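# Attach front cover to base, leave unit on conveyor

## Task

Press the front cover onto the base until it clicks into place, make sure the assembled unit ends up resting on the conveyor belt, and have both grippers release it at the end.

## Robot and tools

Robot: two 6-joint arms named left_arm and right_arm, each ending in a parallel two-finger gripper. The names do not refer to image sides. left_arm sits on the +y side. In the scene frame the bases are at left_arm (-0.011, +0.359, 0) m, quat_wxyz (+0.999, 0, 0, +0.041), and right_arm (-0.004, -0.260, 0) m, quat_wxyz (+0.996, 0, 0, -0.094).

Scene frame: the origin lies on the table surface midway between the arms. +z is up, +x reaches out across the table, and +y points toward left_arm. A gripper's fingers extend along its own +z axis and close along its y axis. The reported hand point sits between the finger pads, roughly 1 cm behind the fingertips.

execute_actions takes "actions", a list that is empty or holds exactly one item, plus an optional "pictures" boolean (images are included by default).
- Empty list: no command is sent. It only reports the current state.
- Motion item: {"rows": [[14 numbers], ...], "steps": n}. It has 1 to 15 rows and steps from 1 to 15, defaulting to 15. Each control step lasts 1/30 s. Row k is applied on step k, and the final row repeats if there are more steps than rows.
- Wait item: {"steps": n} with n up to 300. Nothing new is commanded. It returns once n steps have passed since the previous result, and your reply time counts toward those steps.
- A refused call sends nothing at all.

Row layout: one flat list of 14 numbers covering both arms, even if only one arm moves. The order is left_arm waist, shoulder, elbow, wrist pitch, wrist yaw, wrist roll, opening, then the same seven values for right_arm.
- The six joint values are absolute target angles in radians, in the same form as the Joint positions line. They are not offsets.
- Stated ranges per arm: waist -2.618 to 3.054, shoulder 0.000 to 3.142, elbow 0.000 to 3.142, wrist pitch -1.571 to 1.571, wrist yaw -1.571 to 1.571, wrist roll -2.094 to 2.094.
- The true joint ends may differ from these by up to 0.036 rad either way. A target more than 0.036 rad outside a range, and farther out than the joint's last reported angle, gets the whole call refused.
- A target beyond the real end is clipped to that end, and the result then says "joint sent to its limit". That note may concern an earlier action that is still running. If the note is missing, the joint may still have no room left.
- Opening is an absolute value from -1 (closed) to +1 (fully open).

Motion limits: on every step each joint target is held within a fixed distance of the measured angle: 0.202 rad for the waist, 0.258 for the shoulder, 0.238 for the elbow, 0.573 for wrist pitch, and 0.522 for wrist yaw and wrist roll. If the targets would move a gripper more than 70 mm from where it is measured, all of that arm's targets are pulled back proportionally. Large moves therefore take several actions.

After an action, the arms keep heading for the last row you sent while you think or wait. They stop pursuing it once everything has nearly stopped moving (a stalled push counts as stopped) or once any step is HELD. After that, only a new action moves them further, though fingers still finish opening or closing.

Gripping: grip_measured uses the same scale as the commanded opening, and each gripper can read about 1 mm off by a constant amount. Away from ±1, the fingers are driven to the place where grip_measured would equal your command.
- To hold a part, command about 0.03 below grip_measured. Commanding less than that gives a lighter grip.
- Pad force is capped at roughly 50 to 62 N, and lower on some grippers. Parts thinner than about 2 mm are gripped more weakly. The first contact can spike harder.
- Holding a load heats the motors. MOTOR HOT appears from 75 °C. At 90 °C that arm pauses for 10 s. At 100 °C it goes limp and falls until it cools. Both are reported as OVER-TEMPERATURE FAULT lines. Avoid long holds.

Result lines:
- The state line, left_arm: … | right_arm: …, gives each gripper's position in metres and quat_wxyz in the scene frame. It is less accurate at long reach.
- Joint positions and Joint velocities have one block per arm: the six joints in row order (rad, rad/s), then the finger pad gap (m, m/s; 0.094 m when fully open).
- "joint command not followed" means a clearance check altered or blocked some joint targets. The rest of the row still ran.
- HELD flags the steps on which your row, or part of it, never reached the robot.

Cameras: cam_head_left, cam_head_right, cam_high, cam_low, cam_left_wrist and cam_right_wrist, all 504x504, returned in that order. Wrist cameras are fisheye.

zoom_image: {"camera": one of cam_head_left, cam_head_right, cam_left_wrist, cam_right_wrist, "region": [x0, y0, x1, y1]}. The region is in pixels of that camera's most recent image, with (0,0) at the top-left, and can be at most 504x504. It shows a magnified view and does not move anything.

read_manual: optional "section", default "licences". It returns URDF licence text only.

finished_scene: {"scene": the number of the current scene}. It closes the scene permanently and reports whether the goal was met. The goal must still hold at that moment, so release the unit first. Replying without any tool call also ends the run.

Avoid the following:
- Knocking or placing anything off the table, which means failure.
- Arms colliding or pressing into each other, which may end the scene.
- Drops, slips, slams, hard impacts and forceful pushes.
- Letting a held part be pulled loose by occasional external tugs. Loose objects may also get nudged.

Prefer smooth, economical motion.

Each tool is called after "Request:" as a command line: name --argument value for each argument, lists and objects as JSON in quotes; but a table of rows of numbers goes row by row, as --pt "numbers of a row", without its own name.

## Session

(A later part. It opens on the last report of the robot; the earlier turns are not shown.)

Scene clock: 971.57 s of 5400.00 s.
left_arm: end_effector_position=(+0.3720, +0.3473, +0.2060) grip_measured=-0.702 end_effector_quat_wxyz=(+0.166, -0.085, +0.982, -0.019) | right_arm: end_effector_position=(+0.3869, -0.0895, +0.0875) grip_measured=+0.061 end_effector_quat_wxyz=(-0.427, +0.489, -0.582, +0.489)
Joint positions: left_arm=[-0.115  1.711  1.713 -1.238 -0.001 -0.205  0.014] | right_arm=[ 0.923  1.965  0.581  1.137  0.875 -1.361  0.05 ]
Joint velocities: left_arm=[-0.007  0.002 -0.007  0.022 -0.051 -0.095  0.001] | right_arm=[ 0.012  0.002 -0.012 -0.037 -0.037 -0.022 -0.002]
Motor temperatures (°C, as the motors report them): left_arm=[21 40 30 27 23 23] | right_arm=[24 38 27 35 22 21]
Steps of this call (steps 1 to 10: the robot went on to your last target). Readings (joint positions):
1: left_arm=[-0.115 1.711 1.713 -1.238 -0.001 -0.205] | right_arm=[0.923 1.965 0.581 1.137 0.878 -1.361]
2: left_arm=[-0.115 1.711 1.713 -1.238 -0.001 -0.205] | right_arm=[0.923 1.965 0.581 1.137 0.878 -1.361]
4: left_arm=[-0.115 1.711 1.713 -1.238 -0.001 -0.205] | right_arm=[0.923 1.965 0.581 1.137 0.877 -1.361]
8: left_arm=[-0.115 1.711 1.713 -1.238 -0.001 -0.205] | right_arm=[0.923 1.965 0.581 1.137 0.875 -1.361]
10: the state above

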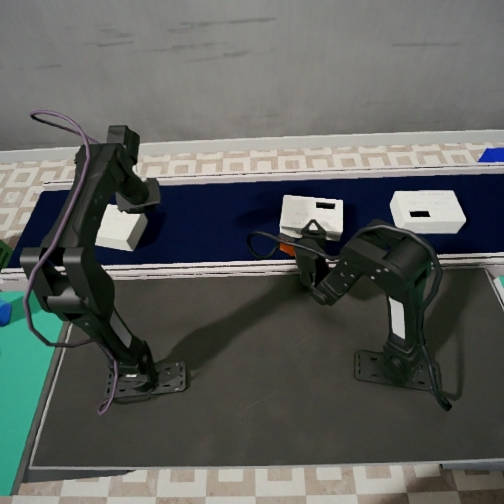

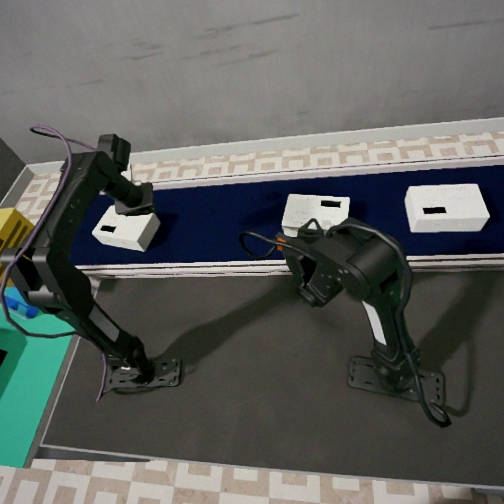

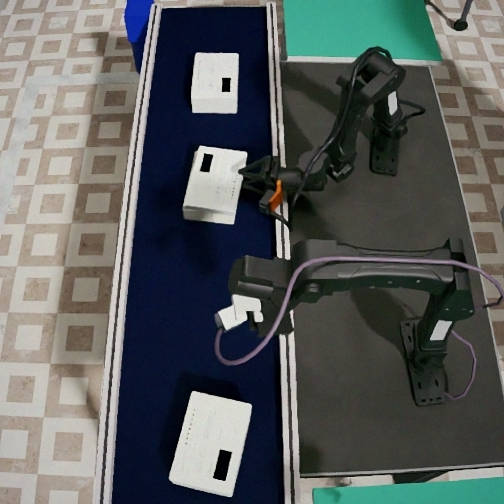

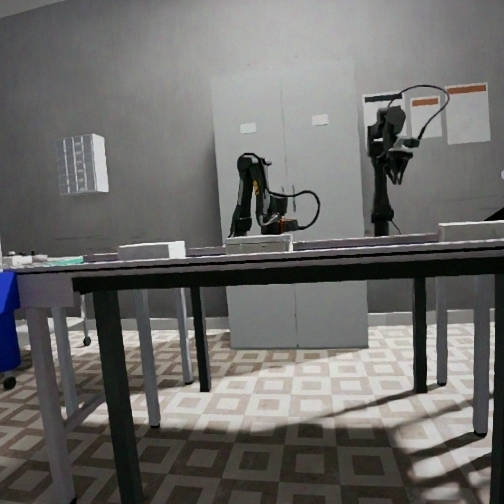

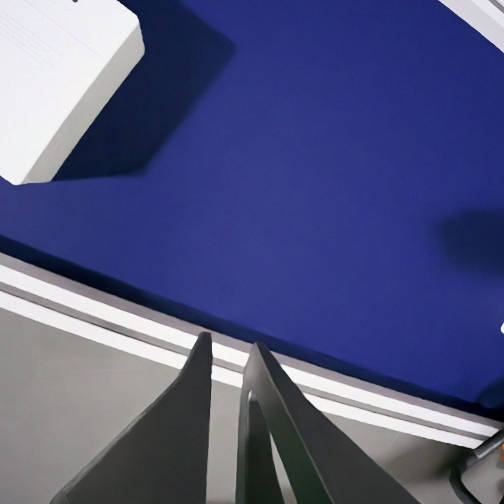

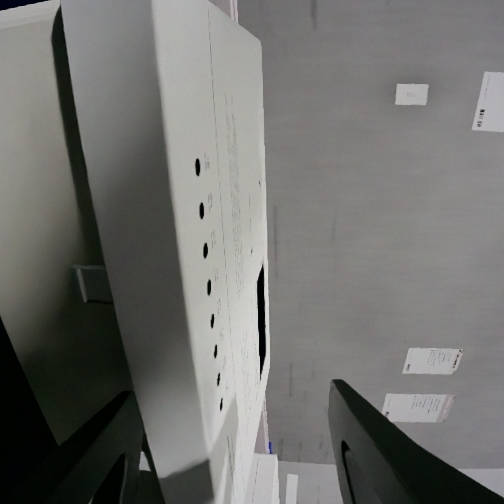

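Request:
execute_actions --actions '[{"rows":[[-0.12,1.70,1.70,-1.23,0,-0.20,-0.7,0.916,1.979,0.605,1.127,0.868,-1.35,0.10],[-0.12,1.70,1.70,-1.23,0,-0.20,-0.7,0.916,1.979,0.605,1.127,0.868,-1.35,0.14],[-0.12,1.70,1.70,-1.23,0,-0.20,-0.7,0.916,1.979,0.605,1.127,0.868,-1.35,0.18],[-0.12,1.70,1.70,-1.23,0,-0.20,-0.7,0.916,1.979,0.605,1.127,0.868,-1.35,0.21],[-0.12,1.70,1.70,-1.23,0,-0.20,-0.7,0.916,1.979,0.605,1.127,0.868,-1.35,0.24],[-0.12,1.70,1.70,-1.23,0,-0.20,-0.7,0.916,1.979,0.605,1.127,0.868,-1.35,0.24],[-0.12,1.70,1.70,-1.23,0,-0.20,-0.7,0.916,1.979,0.605,1.127,0.868,-1.35,0.24],[-0.12,1.70,1.70,-1.23,0,-0.20,-0.7,0.913,1.982,0.607,1.127,0.865,-1.35,0.24],[-0.12,1.70,1.70,-1.23,0,-0.20,-0.7,0.91,1.985,0.609,1.127,0.862,-1.35,0.24],[-0.12,1.70,1.70,-1.23,0,-0.20,-0.7,0.907,1.988,0.612,1.127,0.859,-1.35,0.24],[-0.12,1.70,1.70,-1.23,0,-0.20,-0.7,0.904,1.99,0.615,1.127,0.856,-1.35,0.24],[-0.12,1.70,1.70,-1.23,0,-0.20,-0.7,0.901,1.992,0.618,1.127,0.853,-1.35,0.24],[-0.12,1.70,1.70,-1.23,0,-0.20,-0.7,0.898,1.994,0.62,1.127,0.85,-1.35,0.24]],"steps":15}]' --pictures false

Request:
execute_actions --actions '[{"steps":15}]'

Scene clock: 988.40 s of 5400.00 s.
left_arm: end_effector_position=(+0.3720, +0.3473, +0.2060) grip_measured=-0.702 end_effector_quat_wxyz=(+0.166, -0.085, +0.982, -0.019) | right_arm: end_effector_position=(+0.3926, -0.0916, +0.0857) grip_measured=+0.237 end_effector_quat_wxyz=(-0.426, +0.488, -0.584, +0.489)
Joint positions: left_arm=[-0.115  1.711  1.713 -1.238 -0.001 -0.205  0.014] | right_arm=[ 0.906  1.979  0.595  1.137  0.862 -1.361  0.058]
Joint velocities: left_arm=[ 0.002  0.002 -0.002 -0.037 -0.037  0.051 -0.001] | right_arm=[-0.066  0.056  0.042 -0.066 -0.066 -0.081  0.   ]
Motor temperatures (°C, as the motors report them): left_arm=[21 40 30 27 23 23] | right_arm=[24 36 27 35 22 21]
Steps of this call (steps 1 to 15: the robot went on to your last target; steps 16 to 90: nothing new was sent; then 13.33 s passed at rest; steps 91 to 105: all 15 steps of this action). Readings (joint positions):
91: left_arm=[-0.115 1.711 1.713 -1.238 -0.001 -0.205] | right_arm=[0.923 1.965 0.581 1.137 0.874 -1.361]
92: left_arm=[-0.115 1.711 1.713 -1.238 -0.001 -0.205] | right_arm=[0.923 1.965 0.581 1.137 0.874 -1.361]
94: left_arm=[-0.115 1.711 1.713 -1.238 -0.001 -0.205] | right_arm=[0.923 1.965 0.581 1.137 0.874 -1.361]
98: left_arm=[-0.115 1.711 1.713 -1.238 -0.001 -0.205] | right_arm=[0.923 1.965 0.581 1.137 0.874 -1.361]
105: the state above

Scene clock: 988.90 s of 5400.00 s.
left_arm: end_effector_position=(+0.3720, +0.3473, +0.2060) grip_measured=-0.702 end_effector_quat_wxyz=(+0.166, -0.085, +0.982, -0.019) | right_arm: end_effector_position=(+0.3932, -0.0913, +0.0848) grip_measured=+0.237 end_effector_quat_wxyz=(-0.426, +0.490, -0.584, +0.488)
Joint positions: left_arm=[-0.115  1.711  1.713 -1.238 -0.001 -0.205  0.014] | right_arm=[ 0.904  1.981  0.596  1.136  0.856 -1.361  0.058]
Joint velocities: left_arm=[-0.002 -0.007 -0.022 -0.051  0.022 -0.022 -0.001] | right_arm=[-0.012 -0.007  0.002 -0.037 -0.007 -0.051 -0.001]
Motor temperatures (°C, as the motors report them): left_arm=[21 40 30 27 23 23] | right_arm=[24 36 27 35 22 21]
Steps of this call (steps 1 to 15: the robot went on to your last target). Readings (joint positions):
1: left_arm=[-0.115 1.711 1.713 -1.238 -0.001 -0.205] | right_arm=[0.905 1.981 0.596 1.137 0.861 -1.361]
2: left_arm=[-0.115 1.711 1.713 -1.238 -0.001 -0.205] | right_arm=[0.904 1.981 0.596 1.136 0.860 -1.361]
4: left_arm=[-0.115 1.711 1.713 -1.238 -0.001 -0.205] | right_arm=[0.904 1.981 0.596 1.136 0.859 -1.361]
8: left_arm=[-0.115 1.711 1.713 -1.238 -0.001 -0.205] | right_arm=[0.904 1.981 0.596 1.136 0.857 -1.361]
15: the state above
All arms were judged still, so your last target was given up. Only a new action makes them travel on or press farther. Fingers that are still opening or closing keep moving.

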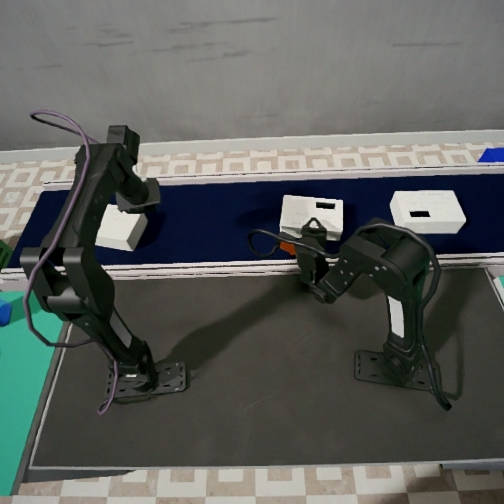

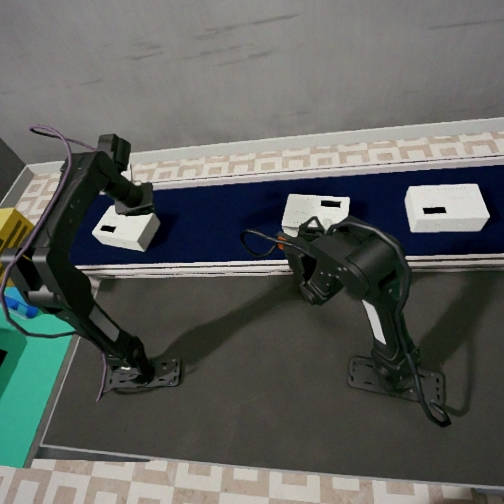

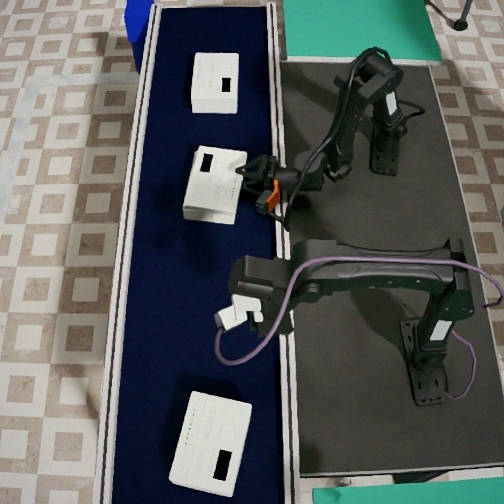

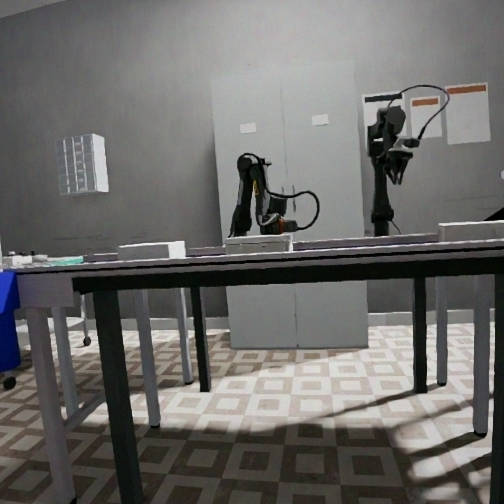

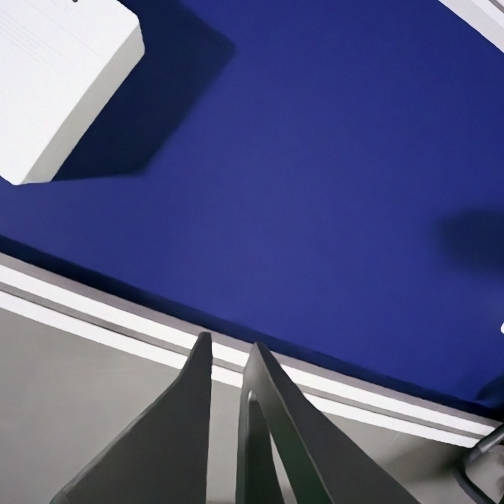

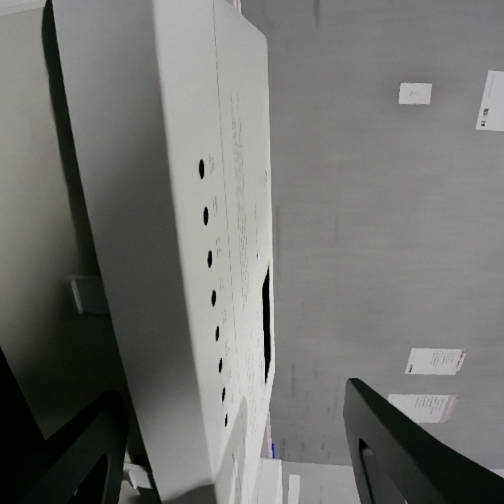

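Request:
execute_actions --actions '[{"rows":[[-0.12,1.70,1.70,-1.23,0,-0.20,-0.7,0.898,1.994,0.62,1.127,0.85,-1.35,0.21],[-0.12,1.70,1.70,-1.23,0,-0.20,-0.7,0.898,1.994,0.62,1.127,0.85,-1.35,0.18],[-0.12,1.70,1.70,-1.23,0,-0.20,-0.7,0.898,1.994,0.62,1.127,0.85,-1.35,0.15],[-0.12,1.70,1.70,-1.23,0,-0.20,-0.7,0.898,1.994,0.62,1.127,0.85,-1.35,0.12],[-0.12,1.70,1.70,-1.23,0,-0.20,-0.7,0.898,1.994,0.62,1.127,0.85,-1.35,0.09],[-0.12,1.70,1.70,-1.23,0,-0.20,-0.7,0.898,1.994,0.62,1.127,0.85,-1.35,0.06],[-0.12,1.70,1.70,-1.23,0,-0.20,-0.7,0.898,1.994,0.62,1.127,0.85,-1.35,0.03],[-0.12,1.70,1.70,-1.23,0,-0.20,-0.7,0.898,1.994,0.62,1.127,0.85,-1.35,0.0],[-0.12,1.70,1.70,-1.23,0,-0.20,-0.7,0.898,1.994,0.62,1.127,0.85,-1.35,-0.03],[-0.12,1.70,1.70,-1.23,0,-0.20,-0.7,0.898,1.994,0.62,1.127,0.85,-1.35,-0.06],[-0.12,1.70,1.70,-1.23,0,-0.20,-0.7,0.898,1.994,0.62,1.127,0.85,-1.35,-0.09],[-0.12,1.70,1.70,-1.23,0,-0.20,-0.7,0.898,1.994,0.62,1.127,0.85,-1.35,-0.12],[-0.12,1.70,1.70,-1.23,0,-0.20,-0.7,0.898,1.994,0.62,1.127,0.85,-1.35,-0.15]],"steps":15}]'

Scene clock: 999.13 s of 5400.00 s.
left_arm: end_effector_position=(+0.3720, +0.3473, +0.2060) grip_measured=-0.702 end_effector_quat_wxyz=(+0.166, -0.085, +0.982, -0.019) | right_arm: end_effector_position=(+0.3930, -0.0912, +0.0839) grip_measured=-0.146 end_effector_quat_wxyz=(-0.424, +0.491, -0.584, +0.487)
Joint positions: left_arm=[-0.115  1.711  1.713 -1.238 -0.001 -0.205  0.014] | right_arm=[ 0.904  1.981  0.596  1.131  0.855 -1.361  0.04 ]
Joint velocities: left_arm=[-0.007 -0.012  0.012 -0.037 -0.022  0.066  0.   ] | right_arm=[-0.002 -0.007  0.002 -0.037 -0.007 -0.022 -0.001]
Motor temperatures (°C, as the motors report them): left_arm=[21 40 30 27 23 23] | right_arm=[24 36 27 35 22 21]
Steps of this call (steps 1 to 90: nothing new was sent; then 6.73 s passed at rest; steps 91 to 105: all 15 steps of this action). Readings (joint positions):
91: left_arm=[-0.115 1.711 1.713 -1.238 -0.001 -0.205] | right_arm=[0.904 1.981 0.596 1.136 0.856 -1.361]
92: left_arm=[-0.115 1.711 1.713 -1.238 -0.001 -0.205] | right_arm=[0.904 1.981 0.596 1.136 0.856 -1.361]
94: left_arm=[-0.115 1.711 1.713 -1.238 -0.001 -0.205] | right_arm=[0.904 1.981 0.596 1.136 0.856 -1.361]
98: left_arm=[-0.115 1.711 1.713 -1.238 -0.001 -0.205] | right_arm=[0.904 1.981 0.596 1.136 0.856 -1.361]
105: the state above

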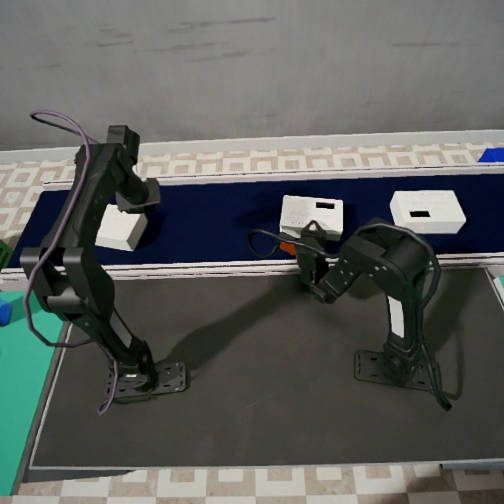

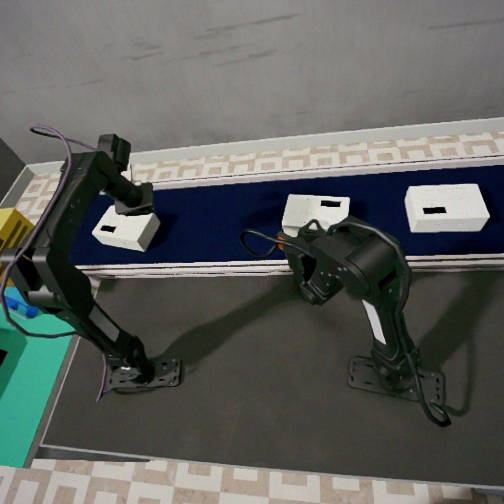

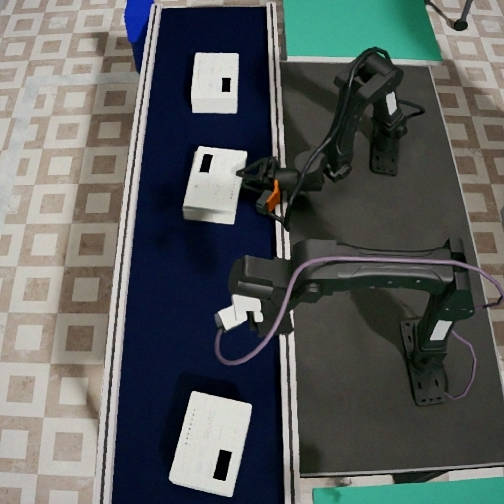

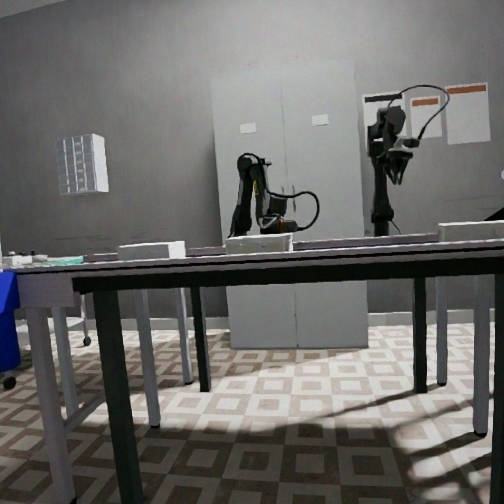

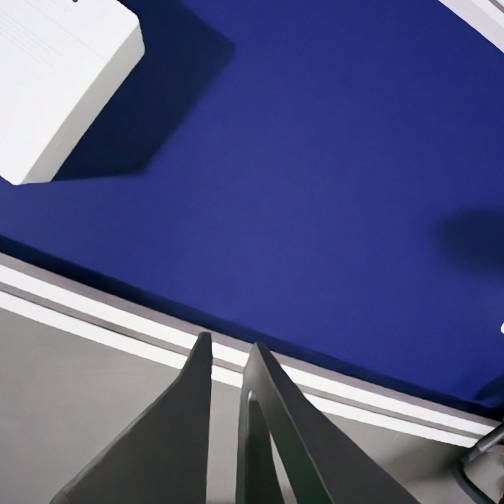

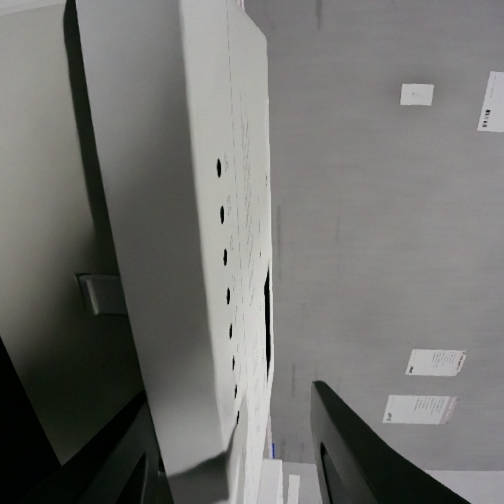

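It's lifting. Continue closing to about 21 mm.

Request:
execute_actions --actions '[{"rows":[[-0.12,1.70,1.70,-1.23,0,-0.20,-0.7,0.898,1.994,0.62,1.14,0.85,-1.35,-0.18],[-0.12,1.70,1.70,-1.23,0,-0.20,-0.7,0.898,1.994,0.62,1.14,0.85,-1.35,-0.21],[-0.12,1.70,1.70,-1.23,0,-0.20,-0.7,0.898,1.994,0.62,1.14,0.85,-1.35,-0.24],[-0.12,1.70,1.70,-1.23,0,-0.20,-0.7,0.898,1.994,0.62,1.14,0.85,-1.35,-0.27],[-0.12,1.70,1.70,-1.23,0,-0.20,-0.7,0.898,1.994,0.62,1.14,0.85,-1.35,-0.30],[-0.12,1.70,1.70,-1.23,0,-0.20,-0.7,0.898,1.994,0.62,1.14,0.85,-1.35,-0.33],[-0.12,1.70,1.70,-1.23,0,-0.20,-0.7,0.898,1.994,0.62,1.14,0.85,-1.35,-0.36],[-0.12,1.70,1.70,-1.23,0,-0.20,-0.7,0.898,1.994,0.62,1.14,0.85,-1.35,-0.39],[-0.12,1.70,1.70,-1.23,0,-0.20,-0.7,0.898,1.994,0.62,1.14,0.85,-1.35,-0.42],[-0.12,1.70,1.70,-1.23,0,-0.20,-0.7,0.898,1.994,0.62,1.14,0.85,-1.35,-0.45],[-0.12,1.70,1.70,-1.23,0,-0.20,-0.7,0.898,1.994,0.62,1.14,0.85,-1.35,-0.48],[-0.12,1.70,1.70,-1.23,0,-0.20,-0.7,0.898,1.994,0.62,1.14,0.85,-1.35,-0.51],[-0.12,1.70,1.70,-1.23,0,-0.20,-0.7,0.898,1.994,0.62,1.14,0.85,-1.35,-0.54]],"steps":15}]'

Scene clock: 1009.77 s of 5400.00 s.
left_arm: end_effector_position=(+0.3720, +0.3473, +0.2060) grip_measured=-0.702 end_effector_quat_wxyz=(+0.166, -0.085, +0.982, -0.019) | right_arm: end_effector_position=(+0.3930, -0.0911, +0.0836) grip_measured=-0.536 end_effector_quat_wxyz=(-0.424, +0.492, -0.584, +0.487)
Joint positions: left_arm=[-0.115  1.711  1.713 -1.238 -0.001 -0.205  0.014] | right_arm=[ 0.904  1.981  0.596  1.13   0.854 -1.361  0.022]
Joint velocities: left_arm=[ 0.012 -0.007  0.007  0.037 -0.051 -0.007 -0.001] | right_arm=[-0.002  0.007  0.007  0.022  0.037 -0.037 -0.001]
Motor temperatures (°C, as the motors report them): left_arm=[21 40 30 27 23 23] | right_arm=[24 36 27 35 22 21]
Steps of this call (steps 1 to 15: the robot went on to your last target; steps 16 to 90: nothing new was sent; then 7.13 s passed at rest; steps 91 to 105: all 15 steps of this action). Readings (joint positions):
91: left_arm=[-0.115 1.711 1.713 -1.238 -0.001 -0.205] | right_arm=[0.904 1.981 0.596 1.130 0.855 -1.361]
92: left_arm=[-0.115 1.711 1.713 -1.238 -0.001 -0.205] | right_arm=[0.904 1.981 0.596 1.130 0.855 -1.361]
94: left_arm=[-0.115 1.711 1.713 -1.238 -0.001 -0.205] | right_arm=[0.904 1.981 0.596 1.130 0.855 -1.361]
98: left_arm=[-0.115 1.711 1.713 -1.238 -0.001 -0.205] | right_arm=[0.904 1.981 0.596 1.130 0.854 -1.361]
105: the state above

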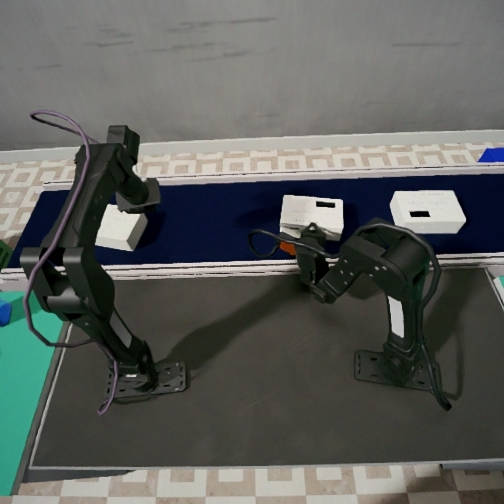

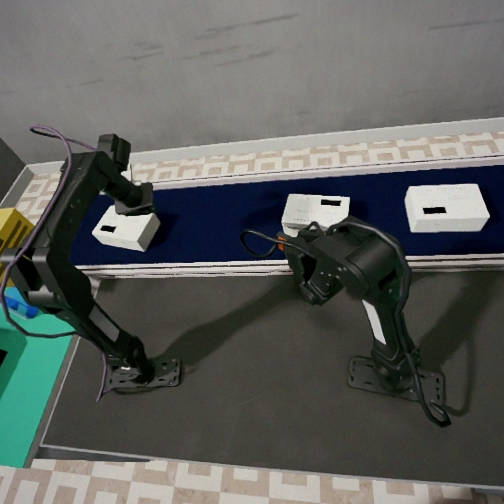

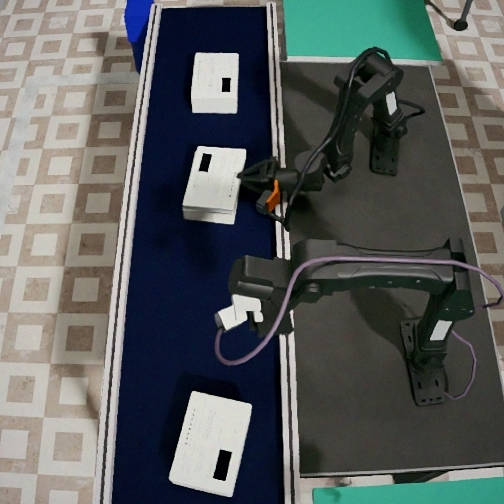

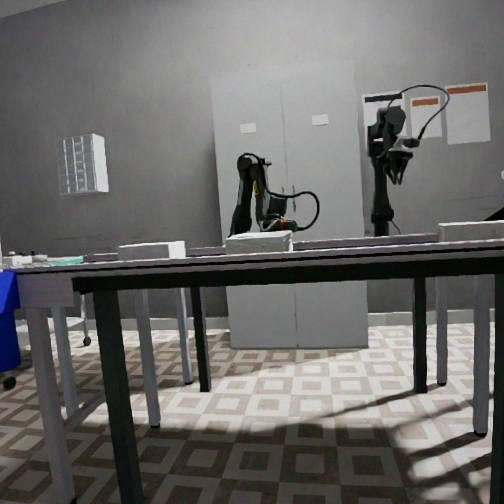

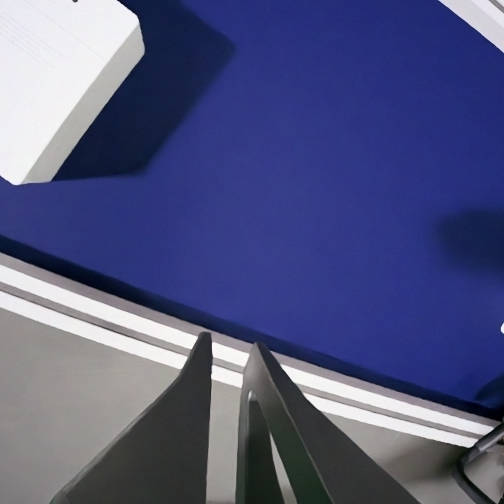

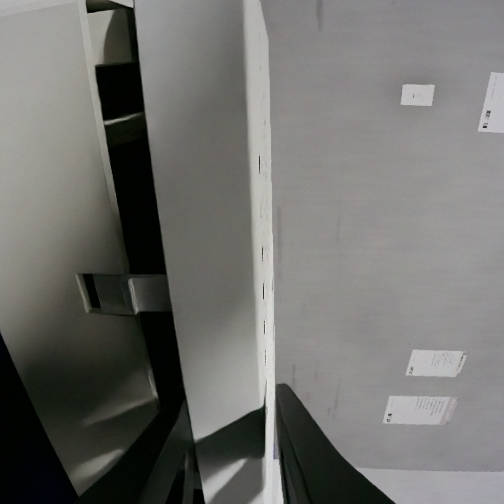

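Request:
execute_actions --actions '[{"rows":[[-0.12,1.70,1.70,-1.23,0,-0.20,-0.7,0.898,1.994,0.62,1.155,0.85,-1.35,-0.54],[-0.12,1.70,1.70,-1.23,0,-0.20,-0.7,0.898,1.994,0.62,1.165,0.85,-1.35,-0.54],[-0.12,1.70,1.70,-1.23,0,-0.20,-0.7,0.898,1.994,0.62,1.175,0.85,-1.35,-0.54]],"steps":15}]' --pictures false

Scene clock: 1023.63 s of 5400.00 s.
left_arm: end_effector_position=(+0.3720, +0.3473, +0.2060) grip_measured=-0.702 end_effector_quat_wxyz=(+0.166, -0.085, +0.982, -0.019) | right_arm: end_effector_position=(+0.3936, -0.0906, +0.0866) grip_measured=-0.537 end_effector_quat_wxyz=(-0.430, +0.487, -0.584, +0.487)
Joint positions: left_arm=[-0.115  1.711  1.713 -1.238 -0.001 -0.205  0.014] | right_arm=[ 0.904  1.981  0.596  1.147  0.854 -1.361  0.022]
Joint velocities: left_arm=[-0.002  0.002 -0.007 -0.051 -0.007 -0.081 -0.   ] | right_arm=[ 0.002 -0.022 -0.002 -0.051  0.007 -0.007  0.001]
Motor temperatures (°C, as the motors report them): left_arm=[21 40 30 27 23 23] | right_arm=[24 36 27 35 22 21]
Steps of this call (steps 1 to 15: the robot went on to your last target; steps 16 to 90: nothing new was sent; then 10.37 s passed at rest; steps 91 to 105: all 15 steps of this action). Readings (joint positions):
91: left_arm=[-0.115 1.711 1.713 -1.238 -0.001 -0.205] | right_arm=[0.904 1.981 0.596 1.130 0.854 -1.361]
92: left_arm=[-0.115 1.711 1.713 -1.238 -0.001 -0.205] | right_arm=[0.904 1.981 0.596 1.131 0.854 -1.361]
94: left_arm=[-0.115 1.711 1.713 -1.238 -0.001 -0.205] | right_arm=[0.904 1.981 0.596 1.137 0.854 -1.361]
98: left_arm=[-0.115 1.711 1.713 -1.238 -0.001 -0.205] | right_arm=[0.904 1.981 0.596 1.143 0.854 -1.361]
105: the state above

Request:
execute_actions --actions '[{"rows":[[-0.12,1.70,1.70,-1.23,0,-0.20,-0.7,0.896,1.995,0.622,1.175,0.848,-1.35,-0.54],[-0.12,1.70,1.70,-1.23,0,-0.20,-0.7,0.894,1.996,0.624,1.175,0.846,-1.35,-0.54],[-0.12,1.70,1.70,-1.23,0,-0.20,-0.7,0.892,1.997,0.626,1.175,0.844,-1.35,-0.54],[-0.12,1.70,1.70,-1.23,0,-0.20,-0.7,0.89,1.998,0.628,1.175,0.842,-1.35,-0.54],[-0.12,1.70,1.70,-1.23,0,-0.20,-0.7,0.888,1.999,0.63,1.175,0.84,-1.35,-0.54],[-0.12,1.70,1.70,-1.23,0,-0.20,-0.7,0.886,2.0,0.632,1.175,0.838,-1.35,-0.54],[-0.12,1.70,1.70,-1.23,0,-0.20,-0.7,0.884,2.0,0.634,1.175,0.836,-1.35,-0.54]],"steps":15}]' --pictures false

Request:
execute_actions --actions '[{"steps":10}]'

Request:
zoom_image --camera "cam_high" --region '[160, 120, 300, 240]'

Scene clock: 1032.57 s of 5400.00 s.
left_arm: end_effector_position=(+0.3720, +0.3473, +0.2060) grip_measured=-0.702 end_effector_quat_wxyz=(+0.166, -0.085, +0.982, -0.019) | right_arm: end_effector_position=(+0.3983, -0.0917, +0.0874) grip_measured=-0.537 end_effector_quat_wxyz=(-0.433, +0.483, -0.585, +0.486)
Joint positions: left_arm=[-0.115  1.711  1.713 -1.238 -0.001 -0.205  0.014] | right_arm=[ 0.892  1.989  0.608  1.151  0.844 -1.361  0.022]
Joint velocities: left_arm=[-0.007  0.007  0.007 -0.022  0.007  0.007 -0.001] | right_arm=[-0.017 -0.012  0.002 -0.037  0.081 -0.022 -0.002]
Motor temperatures (°C, as the motors report them): left_arm=[21 40 30 27 23 23] | right_arm=[24 36 27 36 22 21]
Steps of this call (steps 1 to 15: the robot went on to your last target; steps 16 to 90: nothing new was sent; then 5.43 s passed at rest; steps 91 to 105: all 15 steps of this action). Readings (joint positions):
91: left_arm=[-0.115 1.711 1.713 -1.238 -0.001 -0.205] | right_arm=[0.904 1.981 0.596 1.147 0.854 -1.361]
92: left_arm=[-0.115 1.711 1.713 -1.238 -0.001 -0.205] | right_arm=[0.904 1.981 0.596 1.147 0.854 -1.361]
94: left_arm=[-0.115 1.711 1.713 -1.238 -0.001 -0.205] | right_arm=[0.902 1.981 0.596 1.148 0.852 -1.361]
98: left_arm=[-0.115 1.711 1.713 -1.238 -0.001 -0.205] | right_arm=[0.895 1.985 0.602 1.150 0.847 -1.361]
105: the state above

Scene clock: 1032.90 s of 5400.00 s.
left_arm: end_effector_position=(+0.3720, +0.3473, +0.2060) grip_measured=-0.702 end_effector_quat_wxyz=(+0.166, -0.085, +0.982, -0.019) | right_arm: end_effector_position=(+0.3983, -0.0917, +0.0874) grip_measured=-0.537 end_effector_quat_wxyz=(-0.433, +0.483, -0.585, +0.486)
Joint positions: left_arm=[-0.115  1.711  1.713 -1.238 -0.001 -0.205  0.014] | right_arm=[ 0.892  1.989  0.608  1.151  0.844 -1.361  0.022]
Joint velocities: left_arm=[ 0.007  0.002 -0.007  0.037 -0.022  0.037 -0.   ] | right_arm=[-0.002 -0.007 -0.002 -0.051 -0.022  0.051 -0.   ]
Motor temperatures (°C, as the motors report them): left_arm=[21 40 30 27 23 23] | right_arm=[24 36 27 36 22 21]
Steps of this call (steps 1 to 10: the robot went on to your last target). Readings (joint positions):
1: left_arm=[-0.115 1.711 1.713 -1.238 -0.001 -0.205] | right_arm=[0.892 1.989 0.608 1.151 0.844 -1.361]
2: left_arm=[-0.115 1.711 1.713 -1.238 -0.001 -0.205] | right_arm=[0.892 1.989 0.608 1.151 0.844 -1.361]
4: left_arm=[-0.115 1.711 1.713 -1.238 -0.001 -0.205] | right_arm=[0.892 1.989 0.608 1.151 0.844 -1.361]
8: left_arm=[-0.115 1.711 1.713 -1.238 -0.001 -0.205] | right_arm=[0.892 1.989 0.608 1.151 0.844 -1.361]
10: the state above

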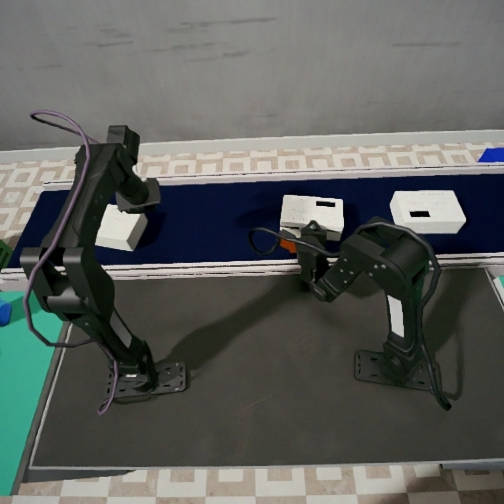

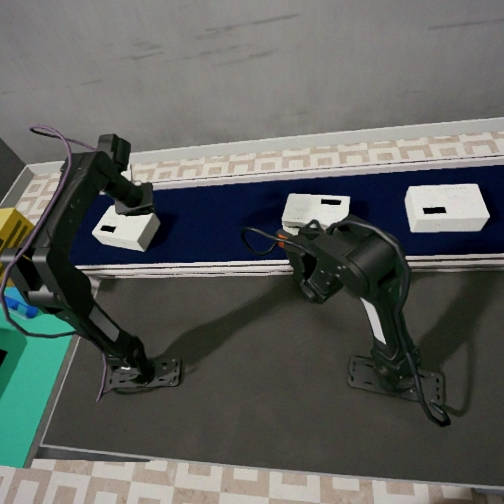

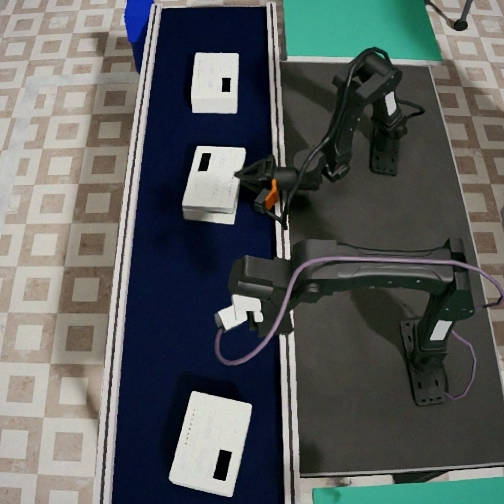

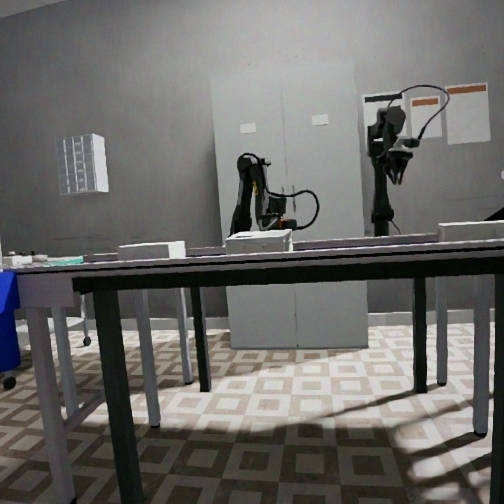

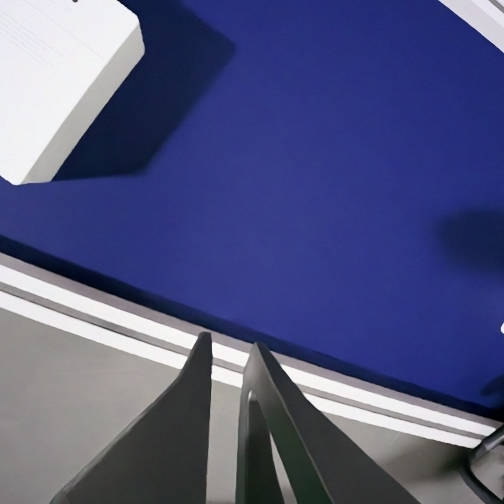

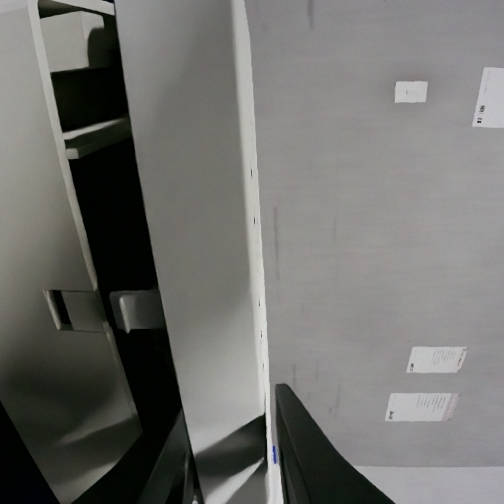

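Region (160, 120, 300, 240) of cam_high's 504x504 image, scaled by 3.600, with more detail than that image has; it fills the top 432 rows of this view, and the rest is white.

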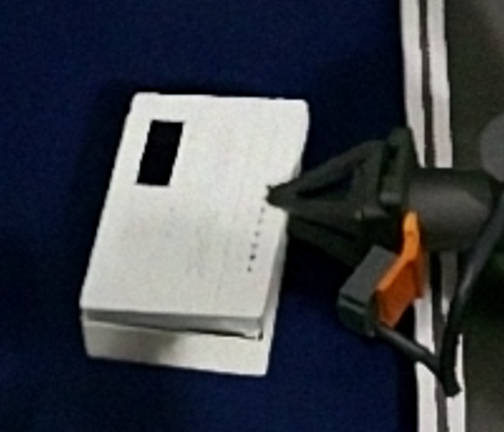

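Request:
execute_actions --actions '[{"rows":[[-0.14,1.73,1.73,-1.21,0,-0.19,-0.75,0.884,2.0,0.634,1.175,0.836,-1.35,-0.54],[-0.16,1.755,1.75,-1.19,0,-0.18,-0.8,0.884,2.0,0.634,1.175,0.836,-1.35,-0.54],[-0.185,1.78,1.77,-1.165,0,-0.17,-0.85,0.884,2.0,0.634,1.175,0.836,-1.35,-0.54],[-0.21,1.805,1.79,-1.14,0,-0.16,-0.9,0.884,2.0,0.634,1.175,0.836,-1.35,-0.54],[-0.235,1.83,1.81,-1.115,0,-0.15,-0.95,0.884,2.0,0.634,1.175,0.836,-1.35,-0.54],[-0.26,1.855,1.83,-1.09,0,-0.14,-1,0.884,2.0,0.634,1.175,0.836,-1.35,-0.54],[-0.285,1.88,1.85,-1.065,0,-0.13,-1,0.884,2.0,0.634,1.175,0.836,-1.35,-0.54],[-0.31,1.905,1.87,-1.04,0,-0.12,-1,0.884,2.0,0.634,1.175,0.836,-1.35,-0.54],[-0.335,1.93,1.89,-1.015,0,-0.11,-1,0.884,2.0,0.634,1.175,0.836,-1.35,-0.54],[-0.36,1.955,1.91,-0.99,0,-0.10,-1,0.884,2.0,0.634,1.175,0.836,-1.35,-0.54],[-0.385,1.98,1.93,-0.965,0,-0.09,-1,0.884,2.0,0.634,1.175,0.836,-1.35,-0.54],[-0.41,2.005,1.95,-0.94,0,-0.08,-1,0.884,2.0,0.634,1.175,0.836,-1.35,-0.54],[-0.435,2.03,1.97,-0.915,0,-0.07,-1,0.884,2.0,0.634,1.175,0.836,-1.35,-0.54],[-0.46,2.055,1.99,-0.89,0,-0.06,-1,0.884,2.0,0.634,1.175,0.836,-1.35,-0.54],[-0.485,2.08,2.01,-0.865,0,-0.05,-1,0.884,2.0,0.634,1.175,0.836,-1.35,-0.54]],"steps":15}]' --pictures false

Request:
execute_actions --actions '[{"rows":[[-0.51,2.105,2.03,-0.84,0,-0.04,-1,0.884,2.0,0.634,1.175,0.836,-1.35,-0.54],[-0.535,2.13,2.05,-0.815,0,-0.03,-1,0.884,2.0,0.634,1.175,0.836,-1.35,-0.54],[-0.56,2.155,2.07,-0.79,0,-0.02,-1,0.884,2.0,0.634,1.175,0.836,-1.35,-0.54],[-0.585,2.18,2.09,-0.765,0,-0.01,-1,0.884,2.0,0.634,1.175,0.836,-1.35,-0.54],[-0.61,2.205,2.11,-0.74,0,0,-1,0.884,2.0,0.634,1.175,0.836,-1.35,-0.54],[-0.635,2.23,2.13,-0.715,0,0,-1,0.884,2.0,0.634,1.175,0.836,-1.35,-0.54],[-0.66,2.255,2.15,-0.69,0,0,-1,0.884,2.0,0.634,1.175,0.836,-1.35,-0.54],[-0.685,2.28,2.17,-0.665,0,0,-1,0.884,2.0,0.634,1.175,0.836,-1.35,-0.54],[-0.71,2.305,2.19,-0.64,0,0,-1,0.884,2.0,0.634,1.175,0.836,-1.35,-0.54],[-0.735,2.33,2.21,-0.615,0,0,-1,0.884,2.0,0.634,1.175,0.836,-1.35,-0.54],[-0.76,2.36,2.23,-0.59,0,0,-1,0.884,2.0,0.634,1.175,0.836,-1.35,-0.54],[-0.775,2.39,2.25,-0.565,0,0,-1,0.884,2.0,0.634,1.175,0.836,-1.35,-0.54],[-0.785,2.415,2.265,-0.54,0,0,-1,0.884,2.0,0.634,1.175,0.836,-1.35,-0.54],[-0.793,2.44,2.275,-0.52,0,0,-1,0.884,2.0,0.634,1.175,0.836,-1.35,-0.54],[-0.795,2.46,2.28,-0.505,0,0,-1,0.884,2.0,0.634,1.175,0.836,-1.35,-0.54]],"steps":15}]' --pictures false

Request:
execute_actions --actions '[{"steps":20}]'

Scene clock: 1074.63 s of 5400.00 s.
left_arm: end_effector_position=(+0.4677, +0.1870, +0.1733) grip_measured=-0.995 end_effector_quat_wxyz=(+0.244, +0.121, +0.961, -0.053) | right_arm: end_effector_position=(+0.3983, -0.0917, +0.0874) grip_measured=-0.537 end_effector_quat_wxyz=(-0.433, +0.483, -0.585, +0.486)
Joint positions: left_arm=[-0.43   2.04   1.947 -0.973 -0.004 -0.097  0.   ] | right_arm=[ 0.892  1.989  0.608  1.151  0.844 -1.361  0.022]
Joint velocities: left_arm=[-0.672  0.711  0.598  0.637 -0.051  0.212  0.001] | right_arm=[-0.002  0.012 -0.002 -0.066 -0.007 -0.022 -0.   ]
Motor temperatures (°C, as the motors report them): left_arm=[21 40 30 27 23 23] | right_arm=[24 36 28 36 22 21]
Steps of this call (steps 1 to 15: the robot went on to your last target; steps 16 to 90: nothing new was sent; then 38.23 s passed at rest; steps 91 to 105: all 15 steps of this action). Readings (joint positions):
91: left_arm=[-0.117 1.711 1.713 -1.236 -0.001 -0.204] | right_arm=[0.892 1.989 0.608 1.151 0.844 -1.361]
92: left_arm=[-0.121 1.716 1.715 -1.234 -0.002 -0.201] | right_arm=[0.892 1.989 0.608 1.151 0.844 -1.361]
94: left_arm=[-0.147 1.743 1.739 -1.221 -0.004 -0.192] | right_arm=[0.892 1.989 0.608 1.151 0.844 -1.361]
98: left_arm=[-0.247 1.848 1.814 -1.141 -0.004 -0.162] | right_arm=[0.892 1.989 0.608 1.151 0.844 -1.361]
105: the state above

Scene clock: 1075.13 s of 5400.00 s.
left_arm: end_effector_position=(+0.4822, -0.0610, +0.1391) grip_measured=-0.995 end_effector_quat_wxyz=(+0.367, +0.314, +0.865, -0.137) | right_arm: end_effector_position=(+0.3983, -0.0917, +0.0874) grip_measured=-0.537 end_effector_quat_wxyz=(-0.433, +0.483, -0.585, +0.486)
Joint positions: left_arm=[-0.789  2.413  2.24  -0.592 -0.001 -0.01   0.   ] | right_arm=[ 0.892  1.989  0.608  1.151  0.844 -1.361  0.022]
Joint velocities: left_arm=[-0.471  0.667  0.33   0.696  0.051 -0.051  0.   ] | right_arm=[ 0.007 -0.002  0.002 -0.022 -0.022 -0.007  0.001]
Motor temperatures (°C, as the motors report them): left_arm=[21 40 30 27 23 23] | right_arm=[24 36 28 36 22 21]
Steps of this call (steps 1 to 15: all 15 steps of this action). Readings (joint positions):
1: left_arm=[-0.455 2.065 1.967 -0.949 -0.004 -0.087] | right_arm=[0.892 1.989 0.608 1.151 0.844 -1.361]
2: left_arm=[-0.479 2.089 1.987 -0.924 -0.004 -0.077] | right_arm=[0.892 1.989 0.608 1.151 0.844 -1.361]
4: left_arm=[-0.528 2.137 2.029 -0.874 -0.004 -0.058] | right_arm=[0.892 1.989 0.608 1.151 0.844 -1.361]
8: left_arm=[-0.628 2.234 2.111 -0.772 -0.004 -0.027] | right_arm=[0.892 1.989 0.608 1.151 0.844 -1.361]
15: the state above

Scene clock: 1075.80 s of 5400.00 s.
left_arm: end_effector_position=(+0.4880, -0.0780, +0.1137) grip_measured=-0.995 end_effector_quat_wxyz=(+0.374, +0.321, +0.858, -0.144) | right_arm: end_effector_position=(+0.3983, -0.0917, +0.0874) grip_measured=-0.537 end_effector_quat_wxyz=(-0.433, +0.483, -0.585, +0.486)
Joint positions: left_arm=[-0.801  2.482  2.249 -0.513  0.005 -0.006  0.   ] | right_arm=[ 0.892  1.989  0.608  1.151  0.844 -1.361  0.022]
Joint velocities: left_arm=[ 0.012 -0.007 -0.002 -0.11   0.037 -0.037 -0.   ] | right_arm=[ 0.002  0.002  0.012 -0.007 -0.066 -0.022 -0.001]
Motor temperatures (°C, as the motors report them): left_arm=[21 41 31 27 23 23] | right_arm=[24 36 28 36 22 21]
Steps of this call (steps 1 to 20: the robot went on to your last target). Readings (joint positions):
1: left_arm=[-0.802 2.434 2.248 -0.570 0.001 -0.009] | right_arm=[0.892 1.989 0.608 1.151 0.844 -1.361]
2: left_arm=[-0.812 2.450 2.249 -0.556 0.003 -0.008] | right_arm=[0.892 1.989 0.608 1.151 0.844 -1.361]
4: left_arm=[-0.818 2.472 2.249 -0.545 0.005 -0.007] | right_arm=[0.892 1.989 0.608 1.151 0.844 -1.361]
8: left_arm=[-0.809 2.482 2.249 -0.538 0.005 -0.006] | right_arm=[0.892 1.989 0.608 1.151 0.844 -1.361]
20: the state above

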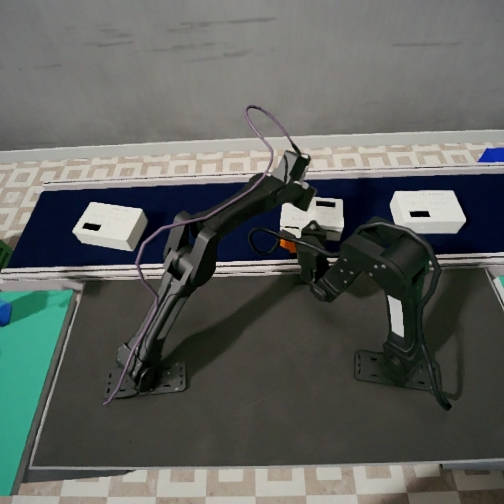

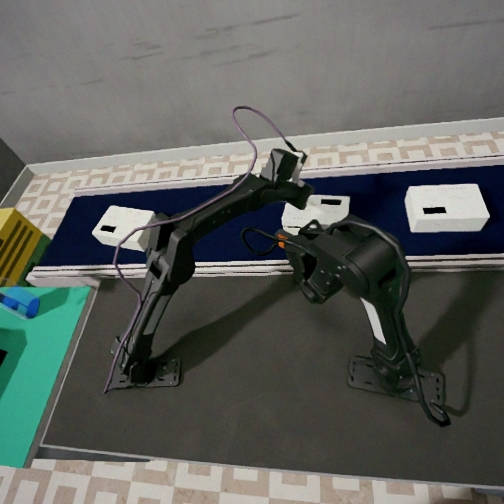

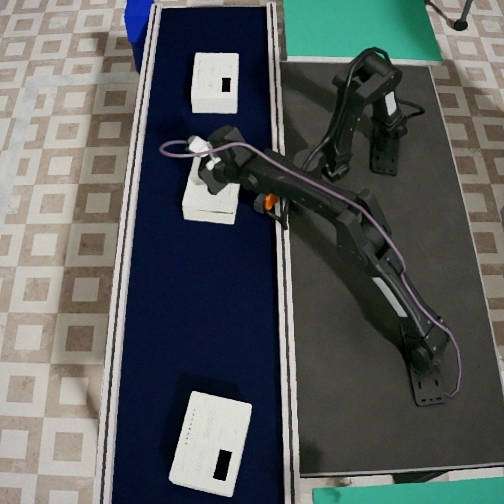

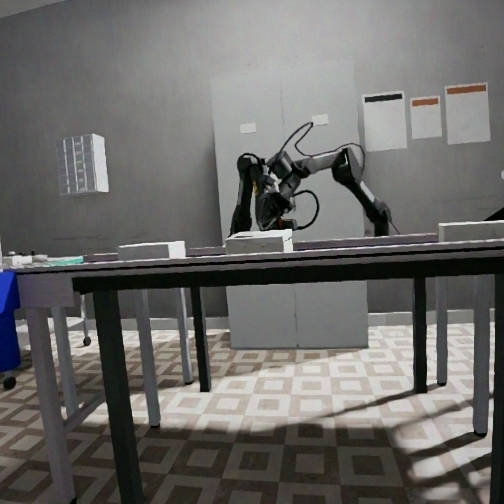

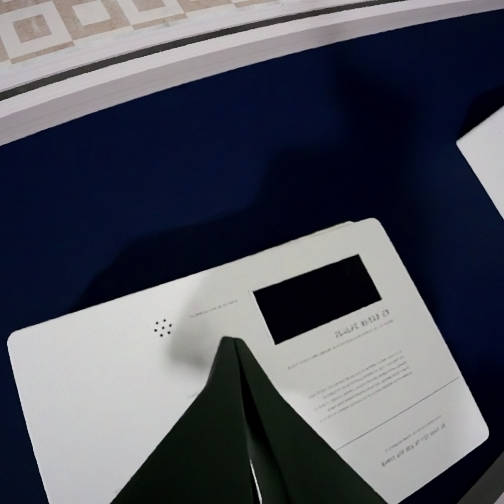

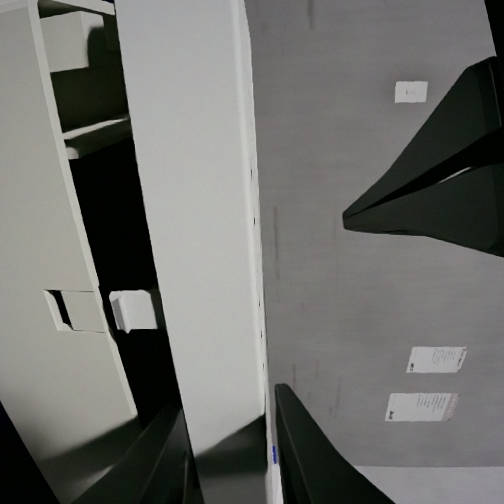

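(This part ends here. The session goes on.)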